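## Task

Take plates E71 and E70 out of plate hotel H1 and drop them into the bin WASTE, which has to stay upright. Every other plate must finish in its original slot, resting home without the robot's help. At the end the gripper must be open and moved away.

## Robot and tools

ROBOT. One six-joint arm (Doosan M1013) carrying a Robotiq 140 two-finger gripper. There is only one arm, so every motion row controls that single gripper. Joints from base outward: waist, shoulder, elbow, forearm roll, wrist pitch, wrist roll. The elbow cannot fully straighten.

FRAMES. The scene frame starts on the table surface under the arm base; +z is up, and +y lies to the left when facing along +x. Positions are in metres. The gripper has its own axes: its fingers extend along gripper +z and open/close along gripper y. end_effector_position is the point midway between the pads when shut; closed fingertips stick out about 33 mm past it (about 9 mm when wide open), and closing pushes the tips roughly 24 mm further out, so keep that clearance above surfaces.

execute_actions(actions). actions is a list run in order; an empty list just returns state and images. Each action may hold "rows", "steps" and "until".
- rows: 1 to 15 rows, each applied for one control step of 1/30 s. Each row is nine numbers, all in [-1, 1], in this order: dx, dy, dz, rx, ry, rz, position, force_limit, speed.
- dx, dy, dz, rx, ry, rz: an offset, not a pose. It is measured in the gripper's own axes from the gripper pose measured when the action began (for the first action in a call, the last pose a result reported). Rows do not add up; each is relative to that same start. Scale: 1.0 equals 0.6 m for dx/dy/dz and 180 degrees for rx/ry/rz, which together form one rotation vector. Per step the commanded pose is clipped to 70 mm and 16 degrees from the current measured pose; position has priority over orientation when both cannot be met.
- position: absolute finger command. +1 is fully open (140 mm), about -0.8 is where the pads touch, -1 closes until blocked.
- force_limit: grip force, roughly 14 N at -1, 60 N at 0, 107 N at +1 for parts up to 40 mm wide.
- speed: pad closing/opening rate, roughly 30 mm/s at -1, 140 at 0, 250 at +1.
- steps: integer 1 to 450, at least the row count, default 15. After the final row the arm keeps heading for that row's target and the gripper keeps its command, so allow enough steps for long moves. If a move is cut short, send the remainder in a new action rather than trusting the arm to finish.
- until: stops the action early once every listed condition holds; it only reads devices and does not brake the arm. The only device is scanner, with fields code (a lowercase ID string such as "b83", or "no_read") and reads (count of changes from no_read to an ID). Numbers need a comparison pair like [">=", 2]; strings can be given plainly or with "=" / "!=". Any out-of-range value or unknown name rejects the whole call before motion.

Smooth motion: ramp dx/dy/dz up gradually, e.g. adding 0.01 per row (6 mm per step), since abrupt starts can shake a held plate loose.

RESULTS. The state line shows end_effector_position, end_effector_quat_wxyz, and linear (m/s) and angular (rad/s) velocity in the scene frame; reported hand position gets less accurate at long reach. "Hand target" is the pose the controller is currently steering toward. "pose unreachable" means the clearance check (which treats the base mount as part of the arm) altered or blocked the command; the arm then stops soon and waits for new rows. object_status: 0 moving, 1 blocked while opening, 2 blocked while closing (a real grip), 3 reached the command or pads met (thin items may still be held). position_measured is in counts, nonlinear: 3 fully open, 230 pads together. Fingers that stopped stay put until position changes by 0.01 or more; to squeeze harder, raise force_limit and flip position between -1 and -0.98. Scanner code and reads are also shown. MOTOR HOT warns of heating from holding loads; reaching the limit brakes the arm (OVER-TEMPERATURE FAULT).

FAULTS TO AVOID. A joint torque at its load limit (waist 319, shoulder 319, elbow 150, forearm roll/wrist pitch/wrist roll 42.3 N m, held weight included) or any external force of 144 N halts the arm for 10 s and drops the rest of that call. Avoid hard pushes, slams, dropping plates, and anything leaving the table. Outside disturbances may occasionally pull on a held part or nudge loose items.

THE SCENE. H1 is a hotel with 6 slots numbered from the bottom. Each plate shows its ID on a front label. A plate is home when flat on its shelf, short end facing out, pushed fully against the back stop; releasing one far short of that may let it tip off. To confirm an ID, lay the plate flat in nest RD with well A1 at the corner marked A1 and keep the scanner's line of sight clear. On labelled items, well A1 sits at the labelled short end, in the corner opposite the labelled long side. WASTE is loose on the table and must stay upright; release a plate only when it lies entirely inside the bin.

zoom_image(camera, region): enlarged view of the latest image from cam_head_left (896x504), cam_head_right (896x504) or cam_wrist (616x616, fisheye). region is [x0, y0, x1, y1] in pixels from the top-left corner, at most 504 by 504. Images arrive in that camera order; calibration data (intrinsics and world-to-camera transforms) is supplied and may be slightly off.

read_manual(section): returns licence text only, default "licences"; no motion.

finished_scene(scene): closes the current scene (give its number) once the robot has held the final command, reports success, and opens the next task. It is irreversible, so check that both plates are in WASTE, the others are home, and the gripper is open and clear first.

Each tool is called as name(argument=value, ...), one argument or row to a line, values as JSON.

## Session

execute_actions(
  actions=[],
)

Scene clock: 0.00 s.
end_effector_position=(+0.4337, +0.5778, +0.2393) position_measured=3 object_status=3 end_effector_quat_wxyz=(-0.022, +0.539, +0.564, -0.625) end_effector_velocity=(-0.001, +0.001, -0.001) end_effector_angular_velocity=(+0.000, +0.001, +0.001)
Joint positions: [0.825 1.027 0.964 0.118 2.488 0.823]
Joint velocities: [ 0.001  0.001 -0.     0.001 -0.    -0.   ]
Hand target: +0.434, +0.578, +0.239; -0.022, +0.539, +0.564, -0.625
scanner: code=no_read reads=0
camera_calibration (this result's frames):
cam_wrist: T_world_to_cam=[[0.63066, -0.214967, -0.745692, 0.00608636], [0.65201, -0.374356, 0.659348, -0.216838], [-0.420892, -0.902024, -0.0959307, 0.907461], [0, 0, 0, 1]] pos_world=[0.519485, 0.738685, 0.234564]

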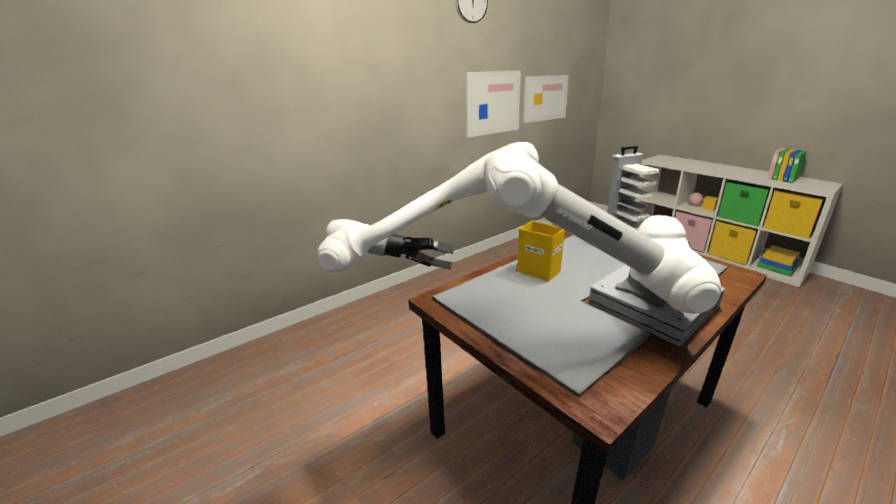

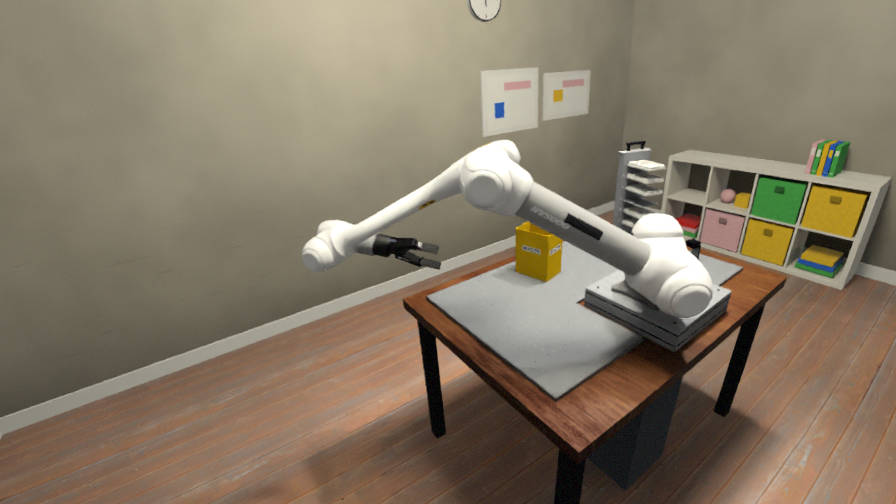

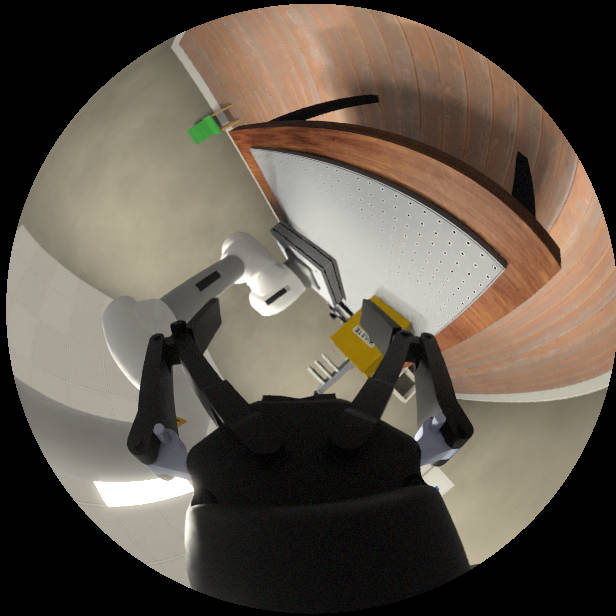

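execute_actions(
  actions=[
    {"rows":[[-0.525,-0.268,0.093,-0.017,0.473,0.427,1,0,0]],"steps":60},
    {"rows":[[-0.2,0.9,-0.08,0,0,0,1,0,0]],"steps":55},
  ],
)

zoom_image(
  camera="cam_head_right",
  region=[500, 120, 760, 300],
)

Scene clock: 10.17 s.
end_effector_position=(+0.3125, -0.1421, +0.5947) position_measured=3 object_status=3 end_effector_quat_wxyz=(-0.001, +1.000, -0.000, -0.001) end_effector_velocity=(-0.000, -0.001, -0.000) end_effector_angular_velocity=(+0.000, +0.002, -0.002)
Joint positions: [-0.58  -0.327  1.707  0.015  1.774  1.012]
Joint velocities: [-0.002  0.001 -0.    -0.001  0.    -0.   ]
Hand target: +0.313, -0.142, +0.595; -0.001, +1.000, -0.000, -0.001
Off the commanded pose: 0.001 m, 0 deg.
scanner: code=no_read reads=0
camera_calibration (this result's frames):
cam_wrist: T_world_to_cam=[[0.0832272, -0.98802, 0.129962, -0.266825], [-0.937961, -0.0336161, 0.345106, 0.0905161], [-0.336603, -0.150621, -0.929522, 0.8173], [0, 0, 0, 1]] pos_world=[0.382213, -0.137483, 0.763138]

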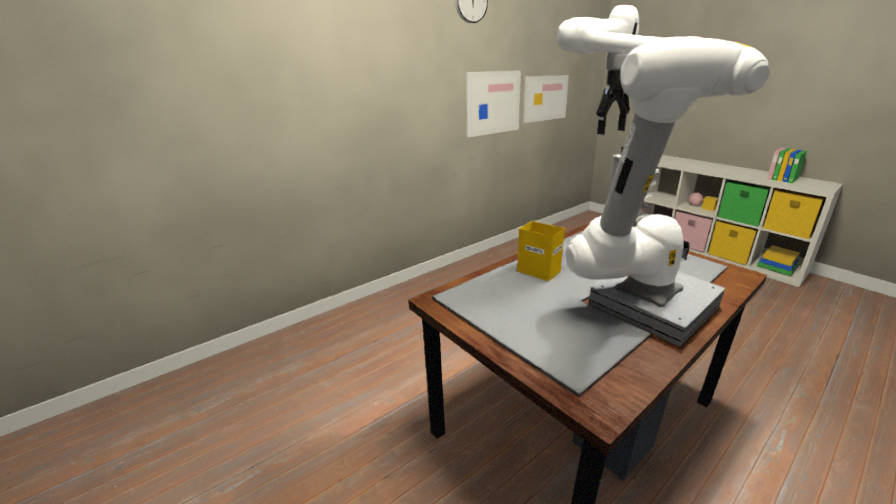

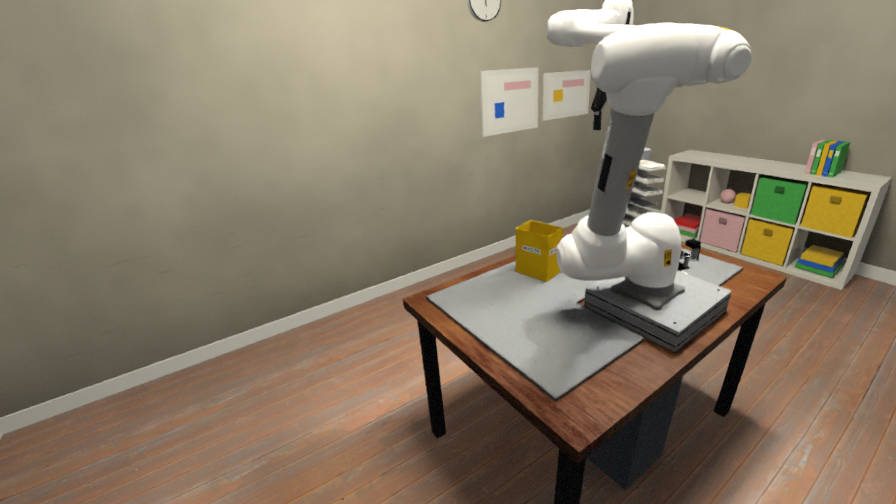

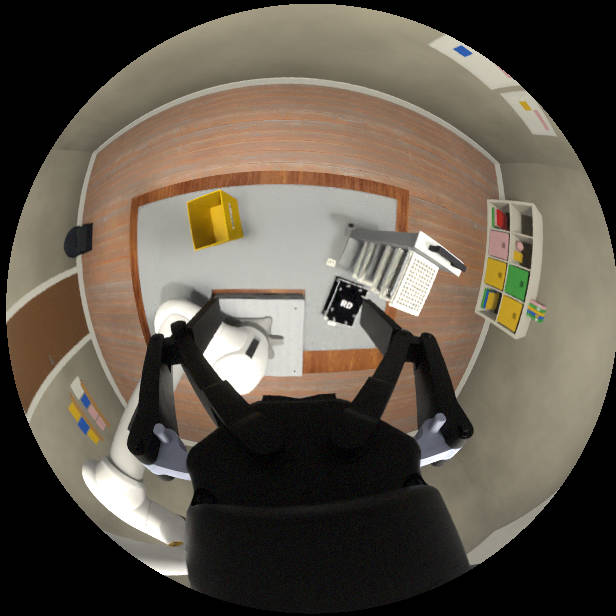

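Region (500, 120, 760, 300) of cam_head_right's 896x504 image, scaled by 1.938, with more detail than that image has; it fills the top 349 rows of this view, and the rest is white.

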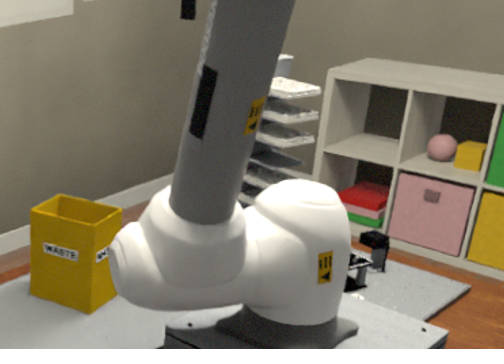

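execute_actions(
  actions=[
    {"rows":[[-0.32,0.313,0.05,0,0,0.139,1,0,0]],"steps":33},
    {"rows":[[0,0,0.33,0,0.389,0,1,0,0]],"steps":48},
  ],
)

zoom_image(
  camera="cam_wrist",
  region=[180, 120, 400, 400],
)

Scene clock: 19.60 s.
end_effector_position=(+0.1221, -0.3296, +0.3666) position_measured=3 object_status=3 end_effector_quat_wxyz=(+0.123, +0.800, -0.177, +0.561) end_effector_velocity=(-0.001, -0.001, +0.000) end_effector_angular_velocity=(-0.000, +0.001, -0.001)
Joint positions: [-2.387 -0.295  2.536  1.065  1.618 -0.732]
Joint velocities: [-0.001  0.001 -0.001 -0.    -0.001  0.   ]
Hand target: +0.122, -0.330, +0.367; +0.123, +0.800, -0.177, +0.561
Off the commanded pose: 0.001 m, 0 deg.
scanner: code=no_read reads=0
camera_calibration (this result's frames):
cam_wrist: T_world_to_cam=[[-0.502916, -0.855777, 0.12133, -0.288215], [-0.597187, 0.242554, -0.764549, 0.440589], [0.624855, -0.45696, -0.633044, 0.185925], [0, 0, 0, 1]] pos_world=[0.00199056, -0.268554, 0.489519]

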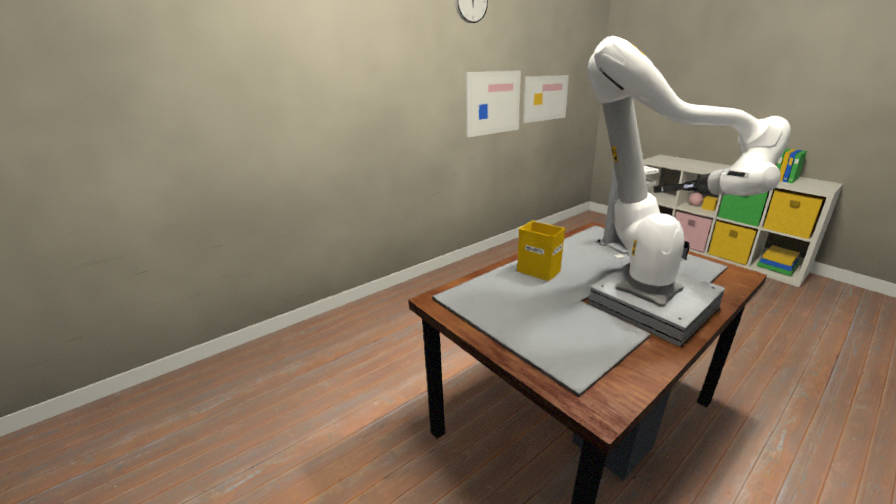

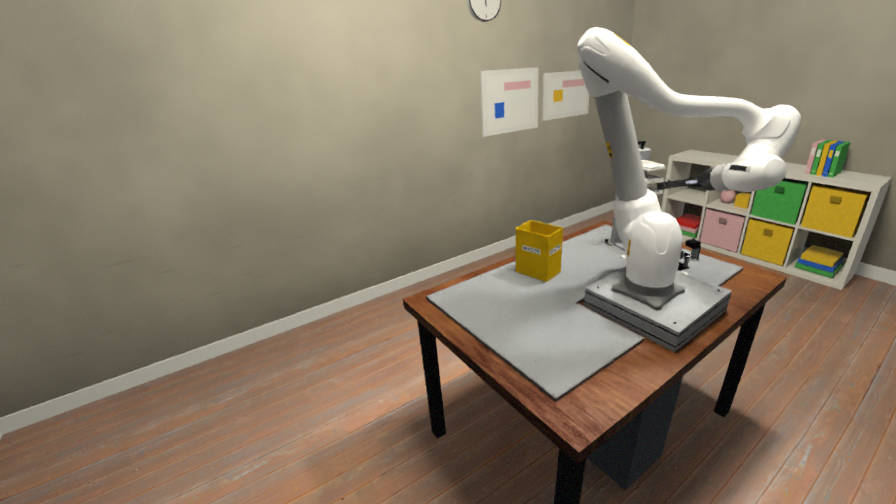

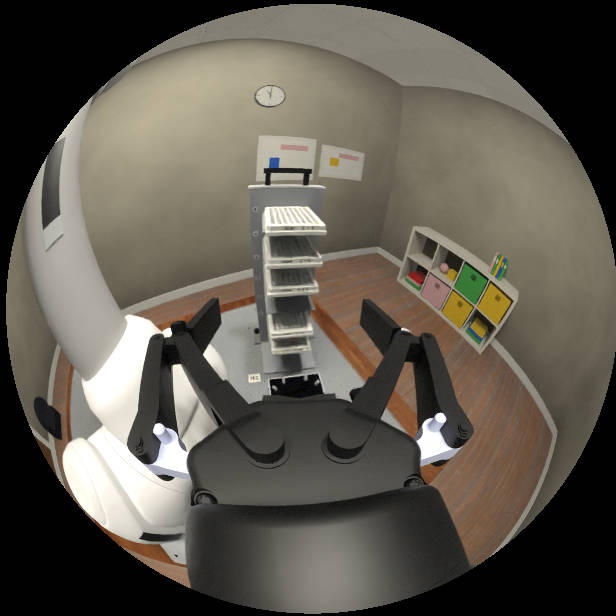

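Region (180, 120, 400, 400) of cam_wrist's 616x616 image, scaled by 1.800, with more detail than that image has; it fills the left 396 columns of this view, and the rest is white.

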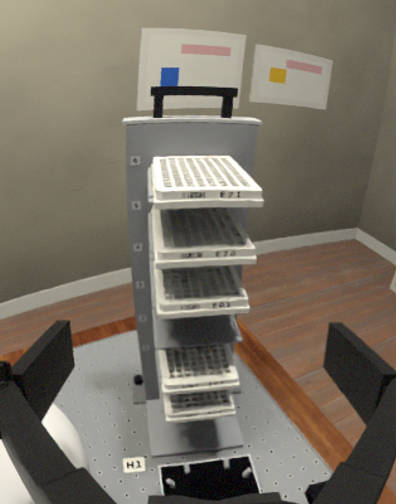

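execute_actions(
  actions=[
    {"rows":[[0.141,0.023,0.109,0.0366,0,-0.0133,1,0,0]],"steps":22},
  ],
)

zoom_image(
  camera="cam_wrist",
  region=[180, 200, 400, 400],
)

Scene clock: 26.50 s.
end_effector_position=(+0.1980, -0.3801, +0.4237) position_measured=3 object_status=3 end_effector_quat_wxyz=(+0.088, +0.809, -0.128, +0.567) end_effector_velocity=(+0.000, -0.000, -0.000) end_effector_angular_velocity=(+0.000, +0.000, +0.001)
Joint positions: [-2.026 -0.275  2.402  1.201  1.491 -0.546]
Joint velocities: [ 0.001  0.001 -0.     0.    -0.001 -0.   ]
Hand target: +0.198, -0.380, +0.424; +0.088, +0.809, -0.128, +0.567
Off the commanded pose: 0.000 m, 0 deg.
scanner: code=no_read reads=0
camera_calibration (this result's frames):
cam_wrist: T_world_to_cam=[[-0.394642, -0.9108, 0.12125, -0.342542], [-0.622316, 0.167863, -0.764555, 0.518408], [0.676004, -0.377181, -0.633051, 0.171726], [0, 0, 0, 1]] pos_world=[0.0713452, -0.334237, 0.546596]

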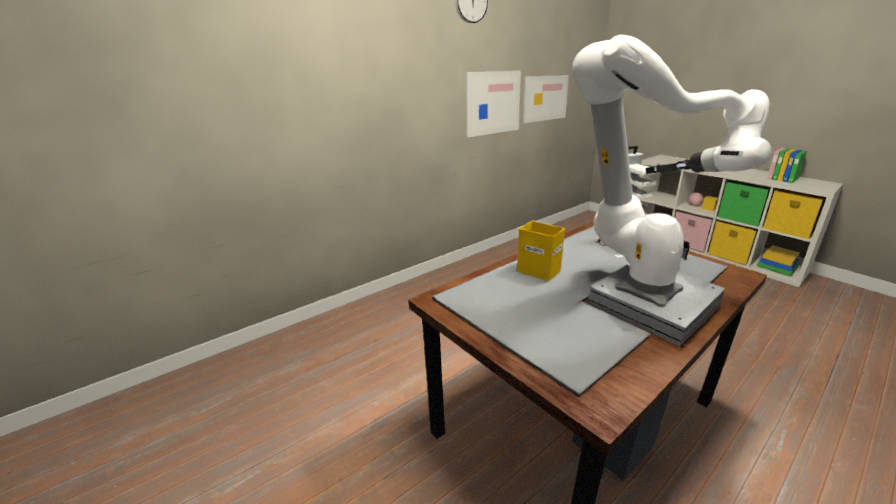

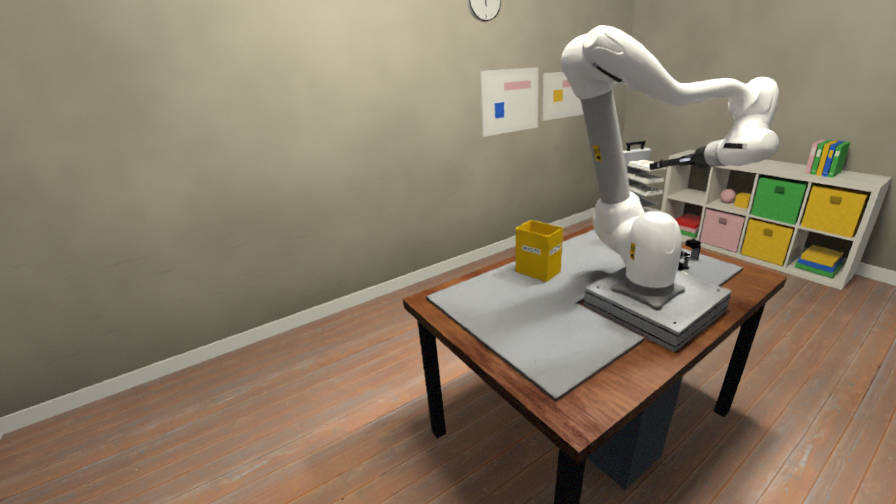

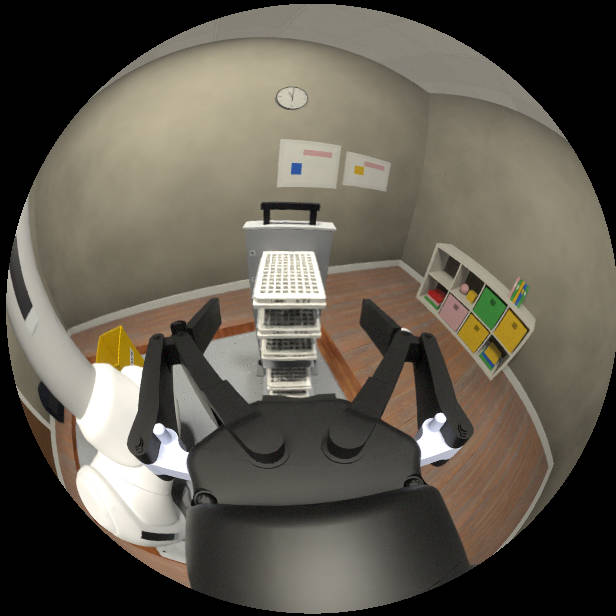

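Region (180, 200, 400, 400) of cam_wrist's 616x616 image, scaled by 2.291, with more detail than that image has; it fills the top 458 rows of this view, and the rest is white.

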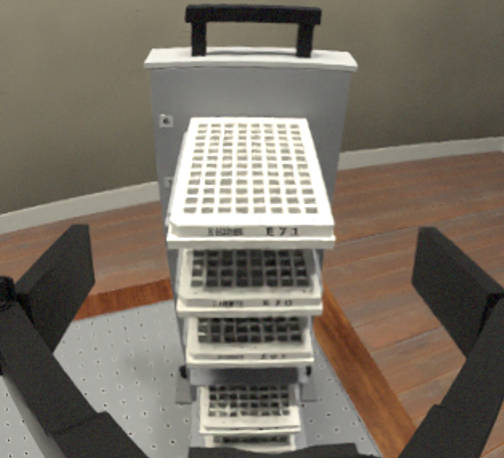

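execute_actions(
  actions=[
    {"rows":[[0.053,0,0.13,0,0,0,0.6,0,0]],"steps":20},
    {"rows":[[0,0,0,0,0,0,-1,-0.8,-0.6]],"steps":28},
  ],
)

Scene clock: 31.60 s.
end_effector_position=(+0.2780, -0.4060, +0.4270) position_measured=148 object_status=0 end_effector_quat_wxyz=(+0.088, +0.809, -0.128, +0.567) end_effector_velocity=(-0.000, +0.000, -0.001) end_effector_angular_velocity=(+0.000, +0.001, -0.000)
Joint positions: [-1.756 -0.257  2.385  1.331  1.272 -0.477]
Joint velocities: [ 0.     0.001  0.001 -0.    -0.002 -0.001]
Hand target: +0.278, -0.406, +0.427; +0.089, +0.809, -0.128, +0.567
Off the commanded pose: 0.000 m, 0 deg.
scanner: code=no_read reads=0
camera_calibration (this result's frames):
cam_wrist: T_world_to_cam=[[-0.394317, -0.910934, 0.121301, -0.335102], [-0.622345, 0.167581, -0.764594, 0.574946], [0.676166, -0.376983, -0.632995, 0.110012], [0, 0, 0, 1]] pos_world=[0.151291, -0.360133, 0.549885]

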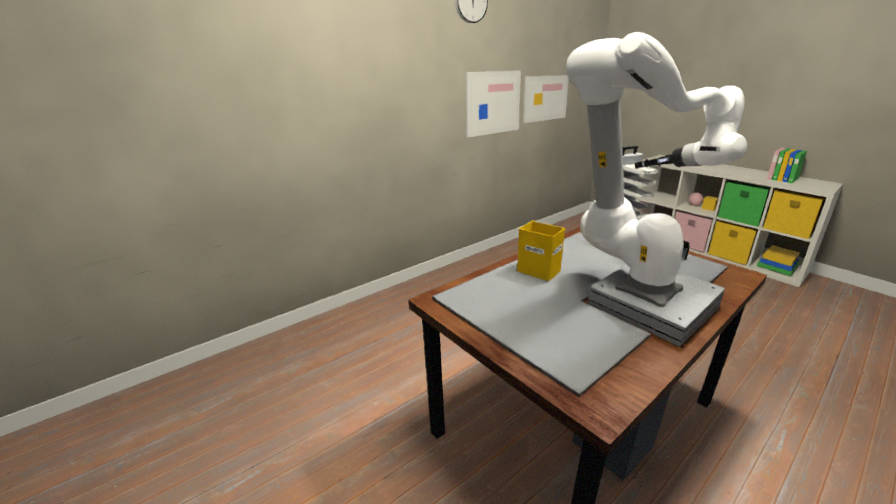

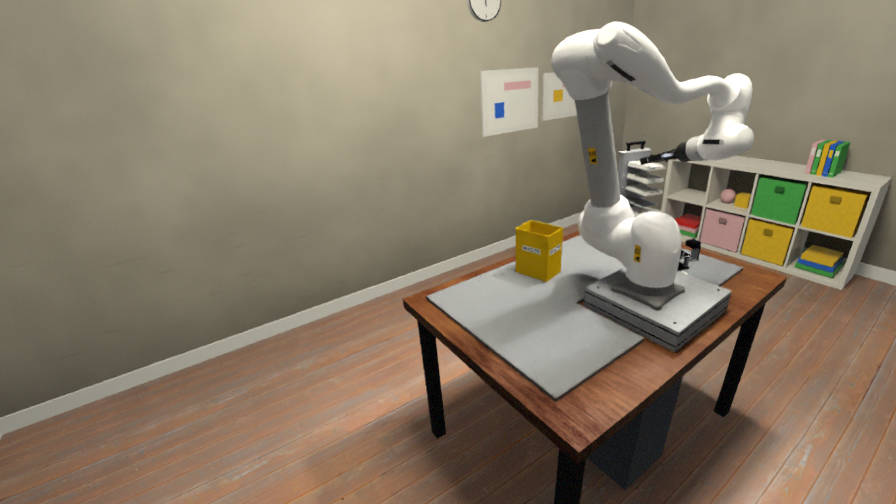

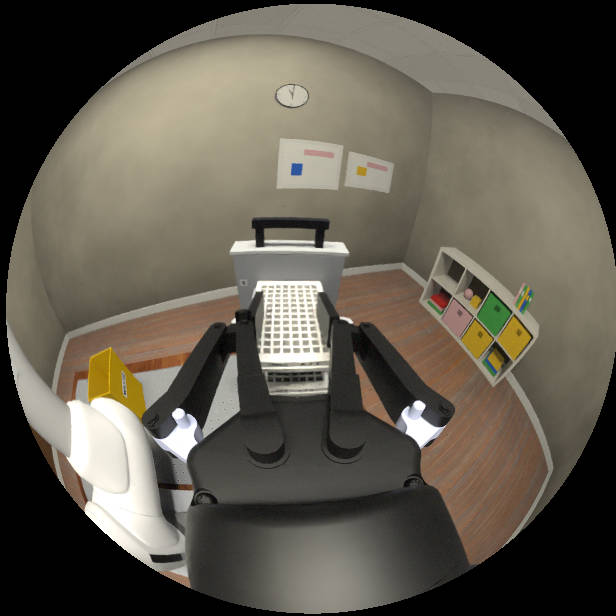

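execute_actions(
  actions=[
    {"rows":[[0,0,0,0,0,0,0.5,0,0.5]],"steps":20},
    {"rows":[[-0.0157,0,0.0057,0,0,0,0.5,0,0]],"steps":9},
    {"rows":[[0,0,0,0,0,0,0.05,-0.8,-0.6]],"steps":24},
  ],
)

zoom_image(
  camera="cam_wrist",
  region=[190, 250, 390, 400],
)

Scene clock: 36.77 s.
end_effector_position=(+0.2781, -0.4060, +0.4170) position_measured=104 object_status=2 end_effector_quat_wxyz=(+0.088, +0.809, -0.128, +0.567) end_effector_velocity=(-0.001, -0.001, -0.001) end_effector_angular_velocity=(+0.002, -0.001, -0.002)
Joint positions: [-1.756 -0.245  2.398  1.339  1.266 -0.503]
Joint velocities: [-0.001  0.002  0.     0.001 -0.    -0.   ]
Hand target: +0.278, -0.406, +0.417; +0.088, +0.809, -0.128, +0.567
Off the commanded pose: 0.000 m, 0 deg.
scanner: code=no_read reads=0
camera_calibration (this result's frames):
cam_wrist: T_world_to_cam=[[-0.394254, -0.910952, 0.121364, -0.333895], [-0.622352, 0.167483, -0.76461, 0.567295], [0.676197, -0.376982, -0.632964, 0.103656], [0, 0, 0, 1]] pos_world=[0.151326, -0.360098, 0.539892]

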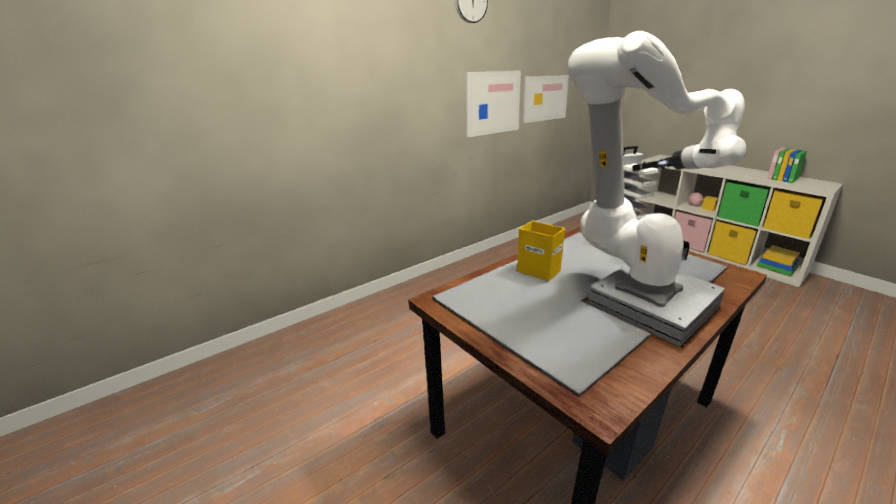

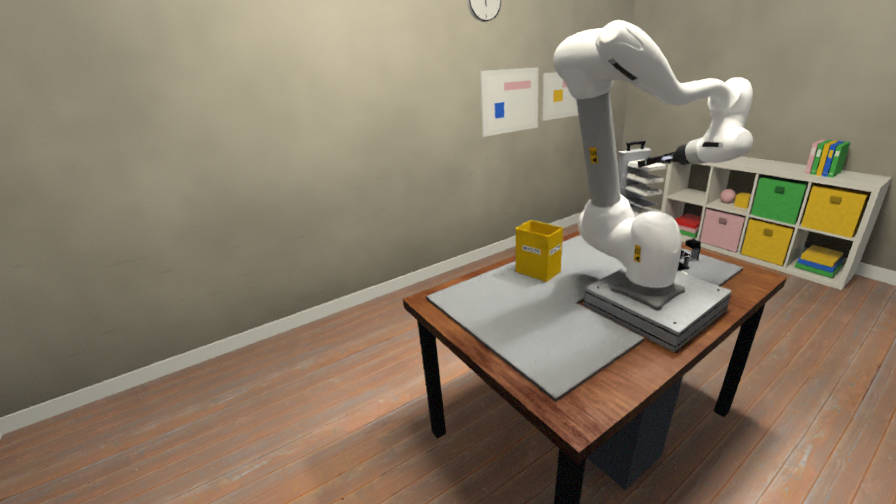

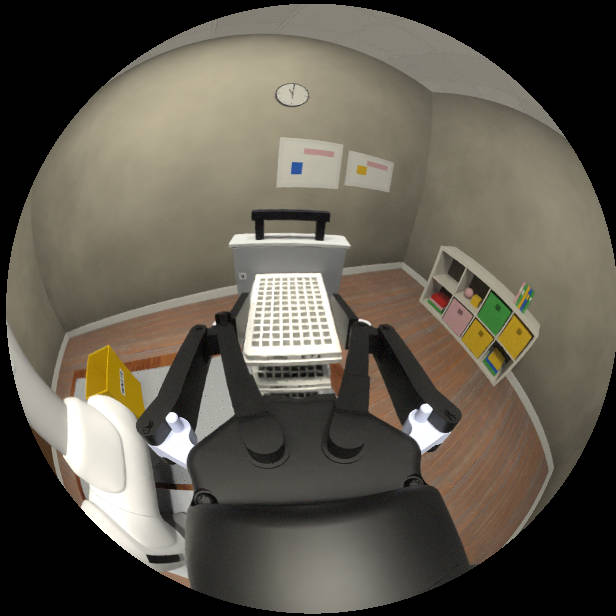

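Region (190, 250, 390, 400) of cam_wrist's 616x616 image, scaled by 2.520, with more detail than that image has; it fills the top 378 rows of this view, and the rest is white.

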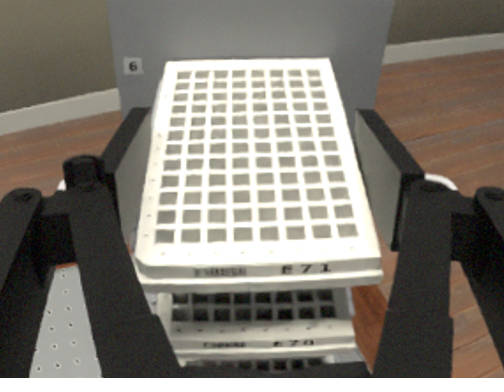

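execute_actions(
  actions=[
    {"rows":[[0,0,0,0,0,0,0.35,0,0]],"steps":6},
    {"rows":[[0.005,0,-0.002,0,0,0,0.35,0,0]],"steps":7},
    {"rows":[[0,0,0,0,0,0,-1,0.5,-0.6]],"steps":15},
    {"rows":[[0.005,0,-0.002,0,0,0,-1,0.5,0],[0.01,0,-0.004,0,0,0,-1,0.5,0],[0.016,0,-0.008,0,0,0,-1,0.5,0],[0.02,0,-0.015,0,0,0,-1,0.5,0],[0.02,0,-0.025,0,0,0,-1,0.5,0],[0.02,0,-0.04,0,0,0,-1,0.5,0]],"steps":12},
  ],
)

Scene clock: 46.47 s.
end_effector_position=(+0.2605, -0.4002, +0.4396) position_measured=114 object_status=2 end_effector_quat_wxyz=(+0.088, +0.809, -0.128, +0.567) end_effector_velocity=(-0.001, +0.002, +0.001) end_effector_angular_velocity=(-0.002, +0.000, +0.006)
Joint positions: [-1.814 -0.281  2.374  1.295  1.329 -0.455]
Joint velocities: [-0.005 -0.003 -0.001 -0.005  0.009 -0.001]
Hand target: +0.260, -0.400, +0.440; +0.088, +0.809, -0.128, +0.567
Off the commanded pose: 0.000 m, 0 deg.
scanner: code=no_read reads=0
camera_calibration (this result's frames):
cam_wrist: T_world_to_cam=[[-0.394185, -0.911001, 0.121227, -0.338322], [-0.622422, 0.167582, -0.764531, 0.572743], [0.676173, -0.37682, -0.633085, 0.132113], [0, 0, 0, 1]] pos_world=[0.133795, -0.35441, 0.562532]

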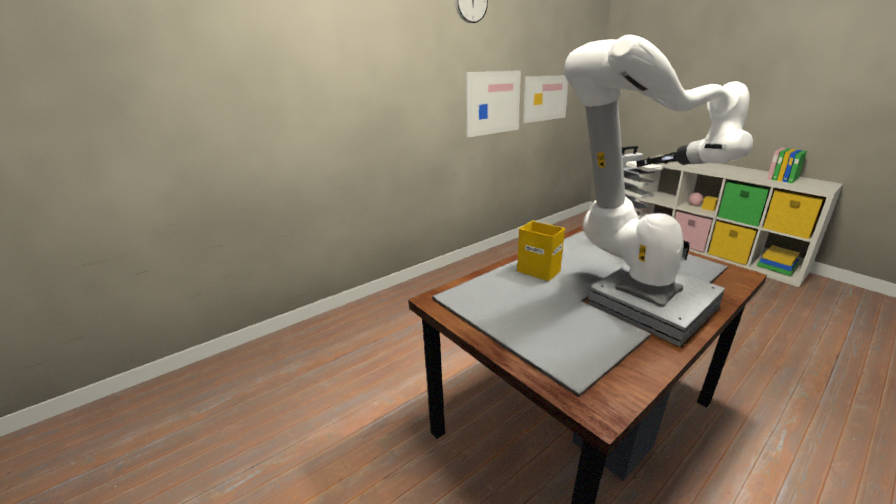

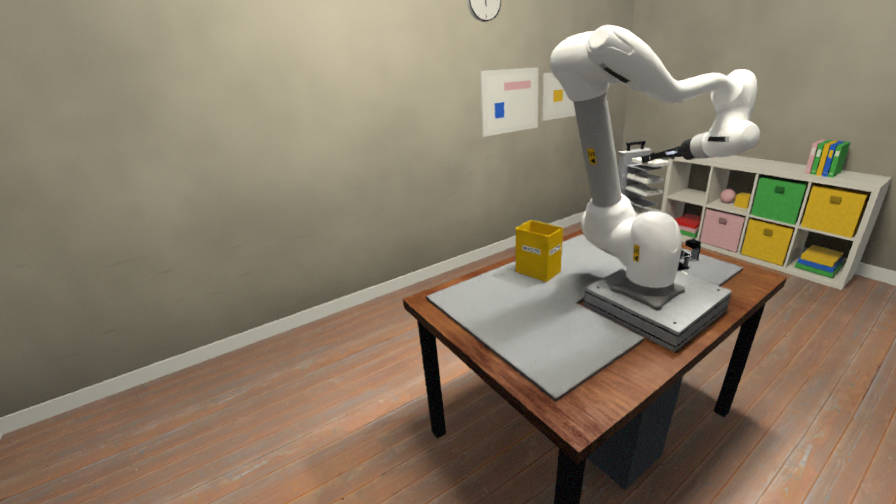

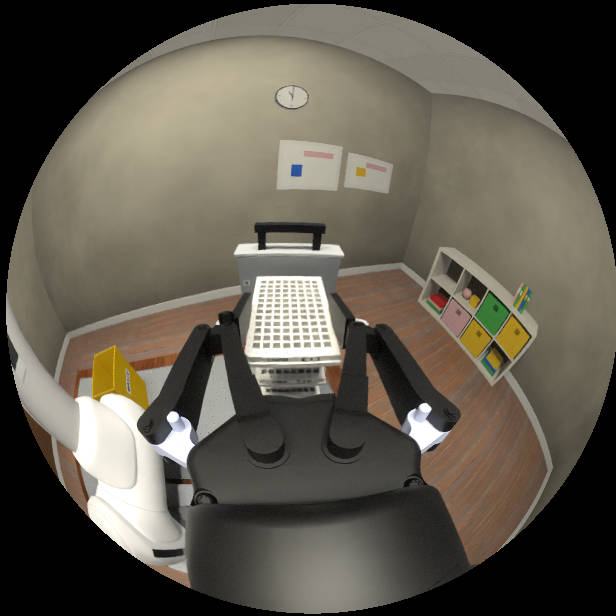

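execute_actions(
  actions=[
    {"rows":[[0.02,0,-0.03,0,0,0,-1,0.5,0],[0.17,0,-0.167,0,0,0,-1,0.5,0]],"steps":20},
    {"rows":[[0,0,0,0,-0.389,0,-1,0.5,0]],"steps":38},
    {"rows":[[0.138,-0.823,0.1,0,0,0.328,-1,0.5,0]],"steps":50},
    {"rows":[[0,0,0.2,0,0,0,-1,0.5,0]],"steps":20},
  ],
)

Scene clock: 53.83 s.
end_effector_position=(+0.4338, +0.0614, +0.3903) position_measured=114 object_status=2 end_effector_quat_wxyz=(-0.000, +0.782, -0.623, -0.001) end_effector_velocity=(-0.000, -0.000, +0.000) end_effector_angular_velocity=(-0.000, -0.001, -0.001)
Joint positions: [ 0.018 -0.177  1.962  0.019  1.36   2.947]
Joint velocities: [-0.    -0.002  0.    -0.    -0.     0.001]
Hand target: +0.434, +0.061, +0.390; -0.000, +0.782, -0.623, -0.001
Off the commanded pose: 0.000 m, 0 deg.
scanner: code=no_read reads=0
camera_calibration (this result's frames):
cam_wrist: T_world_to_cam=[[-0.943791, -0.302902, 0.132318, 0.353277], [-0.242532, 0.906572, 0.345406, -0.0778859], [-0.22458, 0.293899, -0.929078, 0.622788], [0, 0, 0, 1]] pos_world=[0.454396, -0.00541938, 0.558776]

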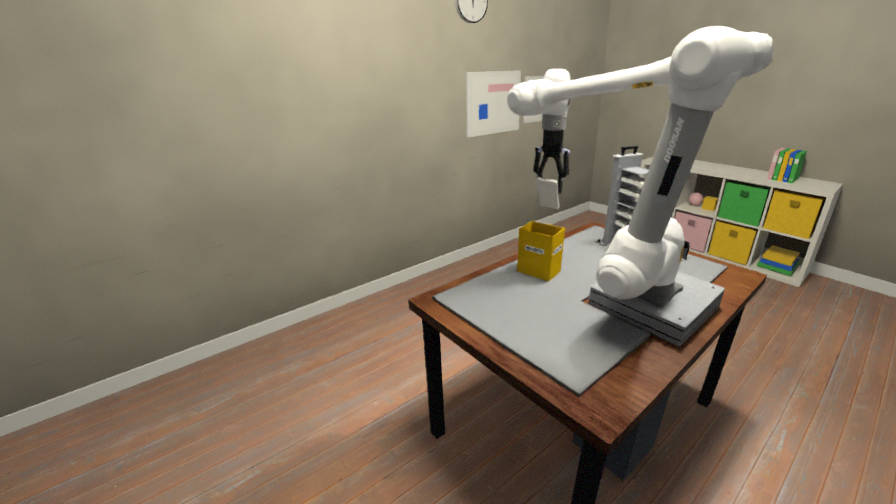

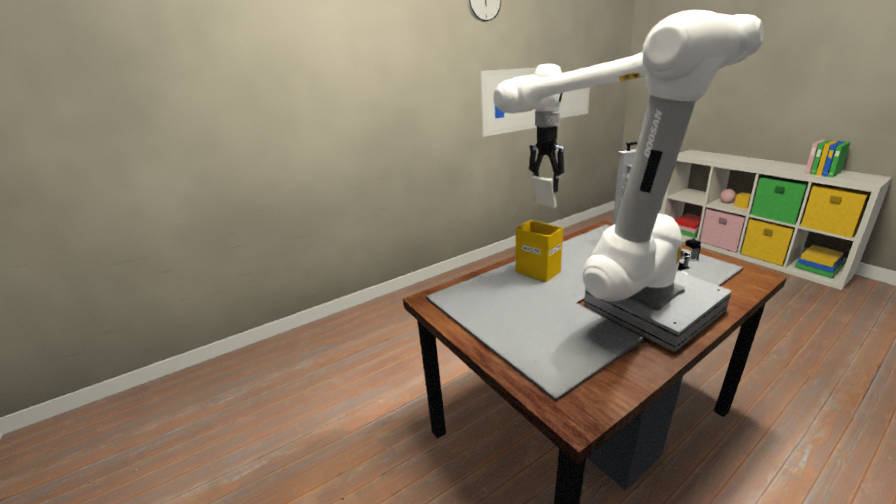

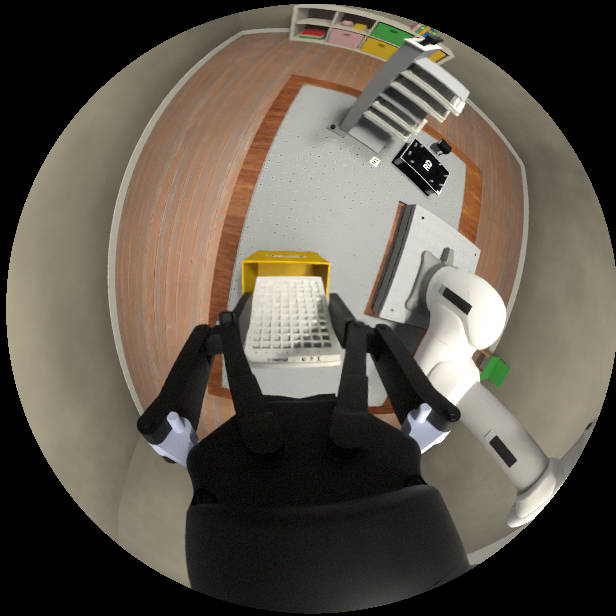

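execute_actions(
  actions=[
    {"rows":[[-0.033,-0.022,0.03,0,0,-0.025,-1,0.5,0]],"steps":9},
    {"rows":[[0,0,0.147,0,0,0,-1,0.5,0]],"steps":18},
  ],
)

Scene clock: 57.83 s.
end_effector_position=(+0.4420, +0.0839, +0.2840) position_measured=114 object_status=2 end_effector_quat_wxyz=(-0.000, +0.806, -0.591, -0.001) end_effector_velocity=(-0.000, -0.000, -0.000) end_effector_angular_velocity=(+0.000, +0.000, +0.000)
Joint positions: [ 0.071 -0.098  2.095  0.02   1.146  2.917]
Joint velocities: [-0.     0.001  0.     0.    -0.001 -0.   ]
Hand target: +0.442, +0.084, +0.284; -0.000, +0.806, -0.592, -0.001
Off the commanded pose: 0.000 m, 0 deg.
scanner: code=no_read reads=0
camera_calibration (this result's frames):
cam_wrist: T_world_to_cam=[[-0.917052, -0.376114, 0.132491, 0.376177], [-0.312881, 0.884649, 0.34569, -0.0266796], [-0.247227, 0.275562, -0.928948, 0.530792], [0, 0, 0, 1]] pos_world=[0.467853, 0.0188217, 0.45246]

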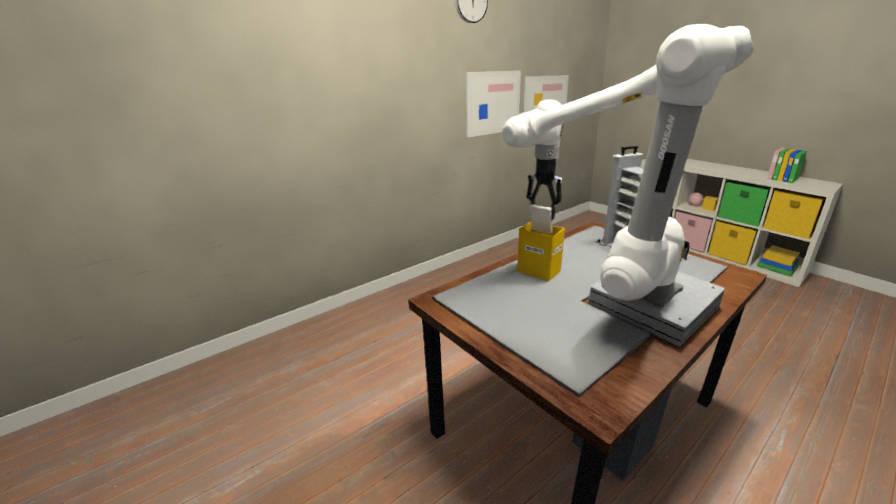

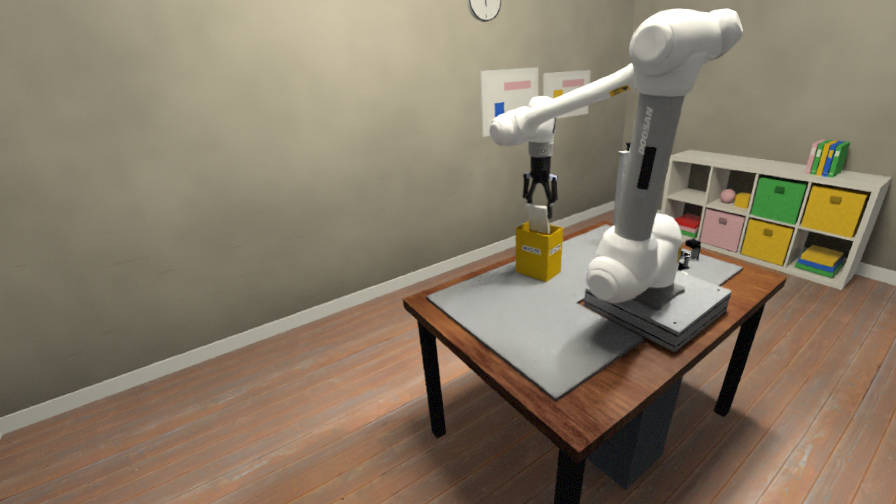

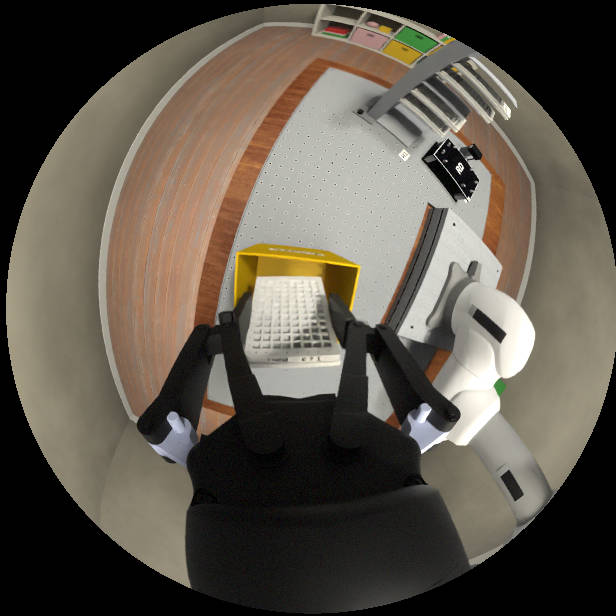

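execute_actions(
  actions=[],
)

Scene clock: 69.27 s.
end_effector_position=(+0.4420, +0.0838, +0.2840) position_measured=114 object_status=2 end_effector_quat_wxyz=(-0.000, +0.806, -0.592, -0.001) end_effector_velocity=(-0.000, -0.000, +0.001) end_effector_angular_velocity=(+0.000, -0.001, -0.002)
Joint positions: [ 0.071 -0.098  2.095  0.02   1.146  2.917]
Joint velocities: [-0.001 -0.001 -0.     0.     0.     0.001]
Hand target: +0.442, +0.084, +0.284; -0.000, +0.806, -0.592, -0.001
Off the commanded pose: 0.000 m, 0 deg.
scanner: code=no_read reads=0
camera_calibration (this result's frames):
cam_wrist: T_world_to_cam=[[-0.917068, -0.376048, 0.132564, 0.376141], [-0.312817, 0.884701, 0.345614, -0.0266559], [-0.247247, 0.275484, -0.928966, 0.530796], [0, 0, 0, 1]] pos_world=[0.467847, 0.018804, 0.452442]

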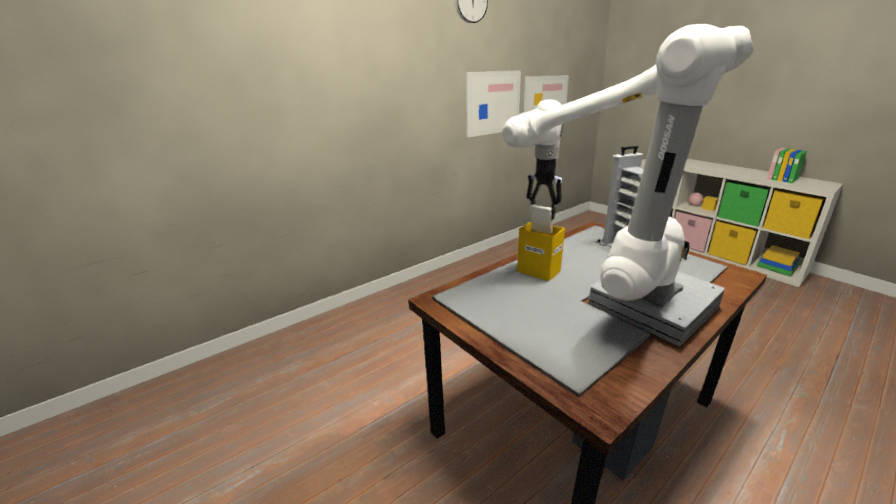

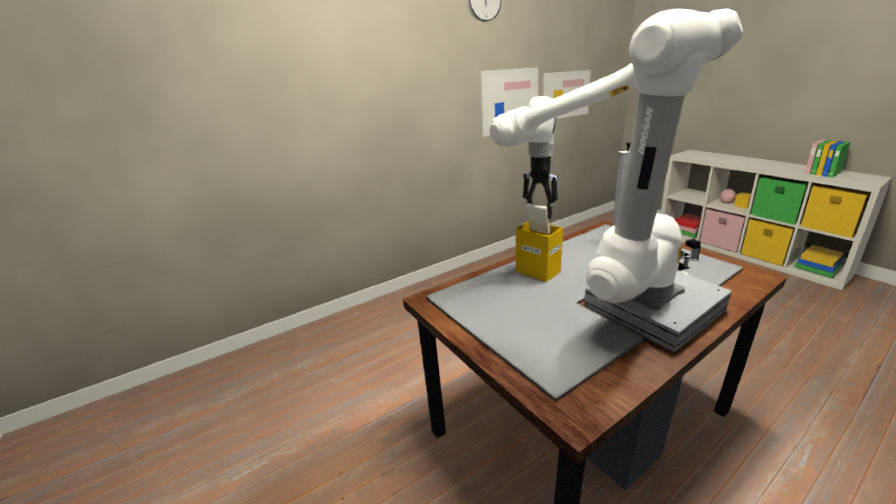

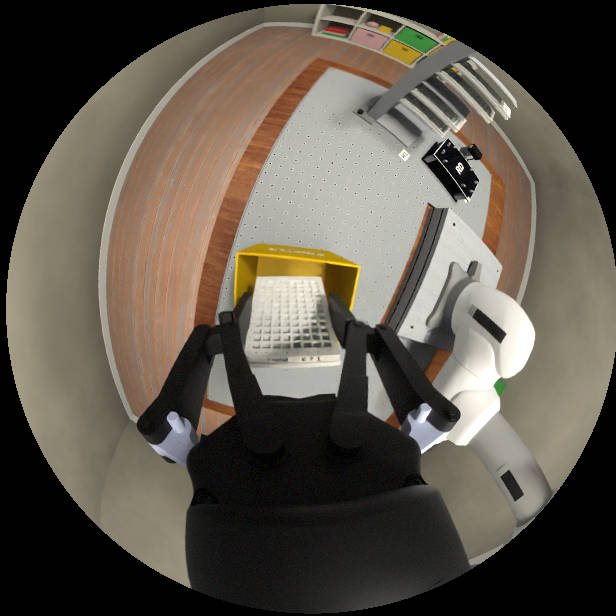

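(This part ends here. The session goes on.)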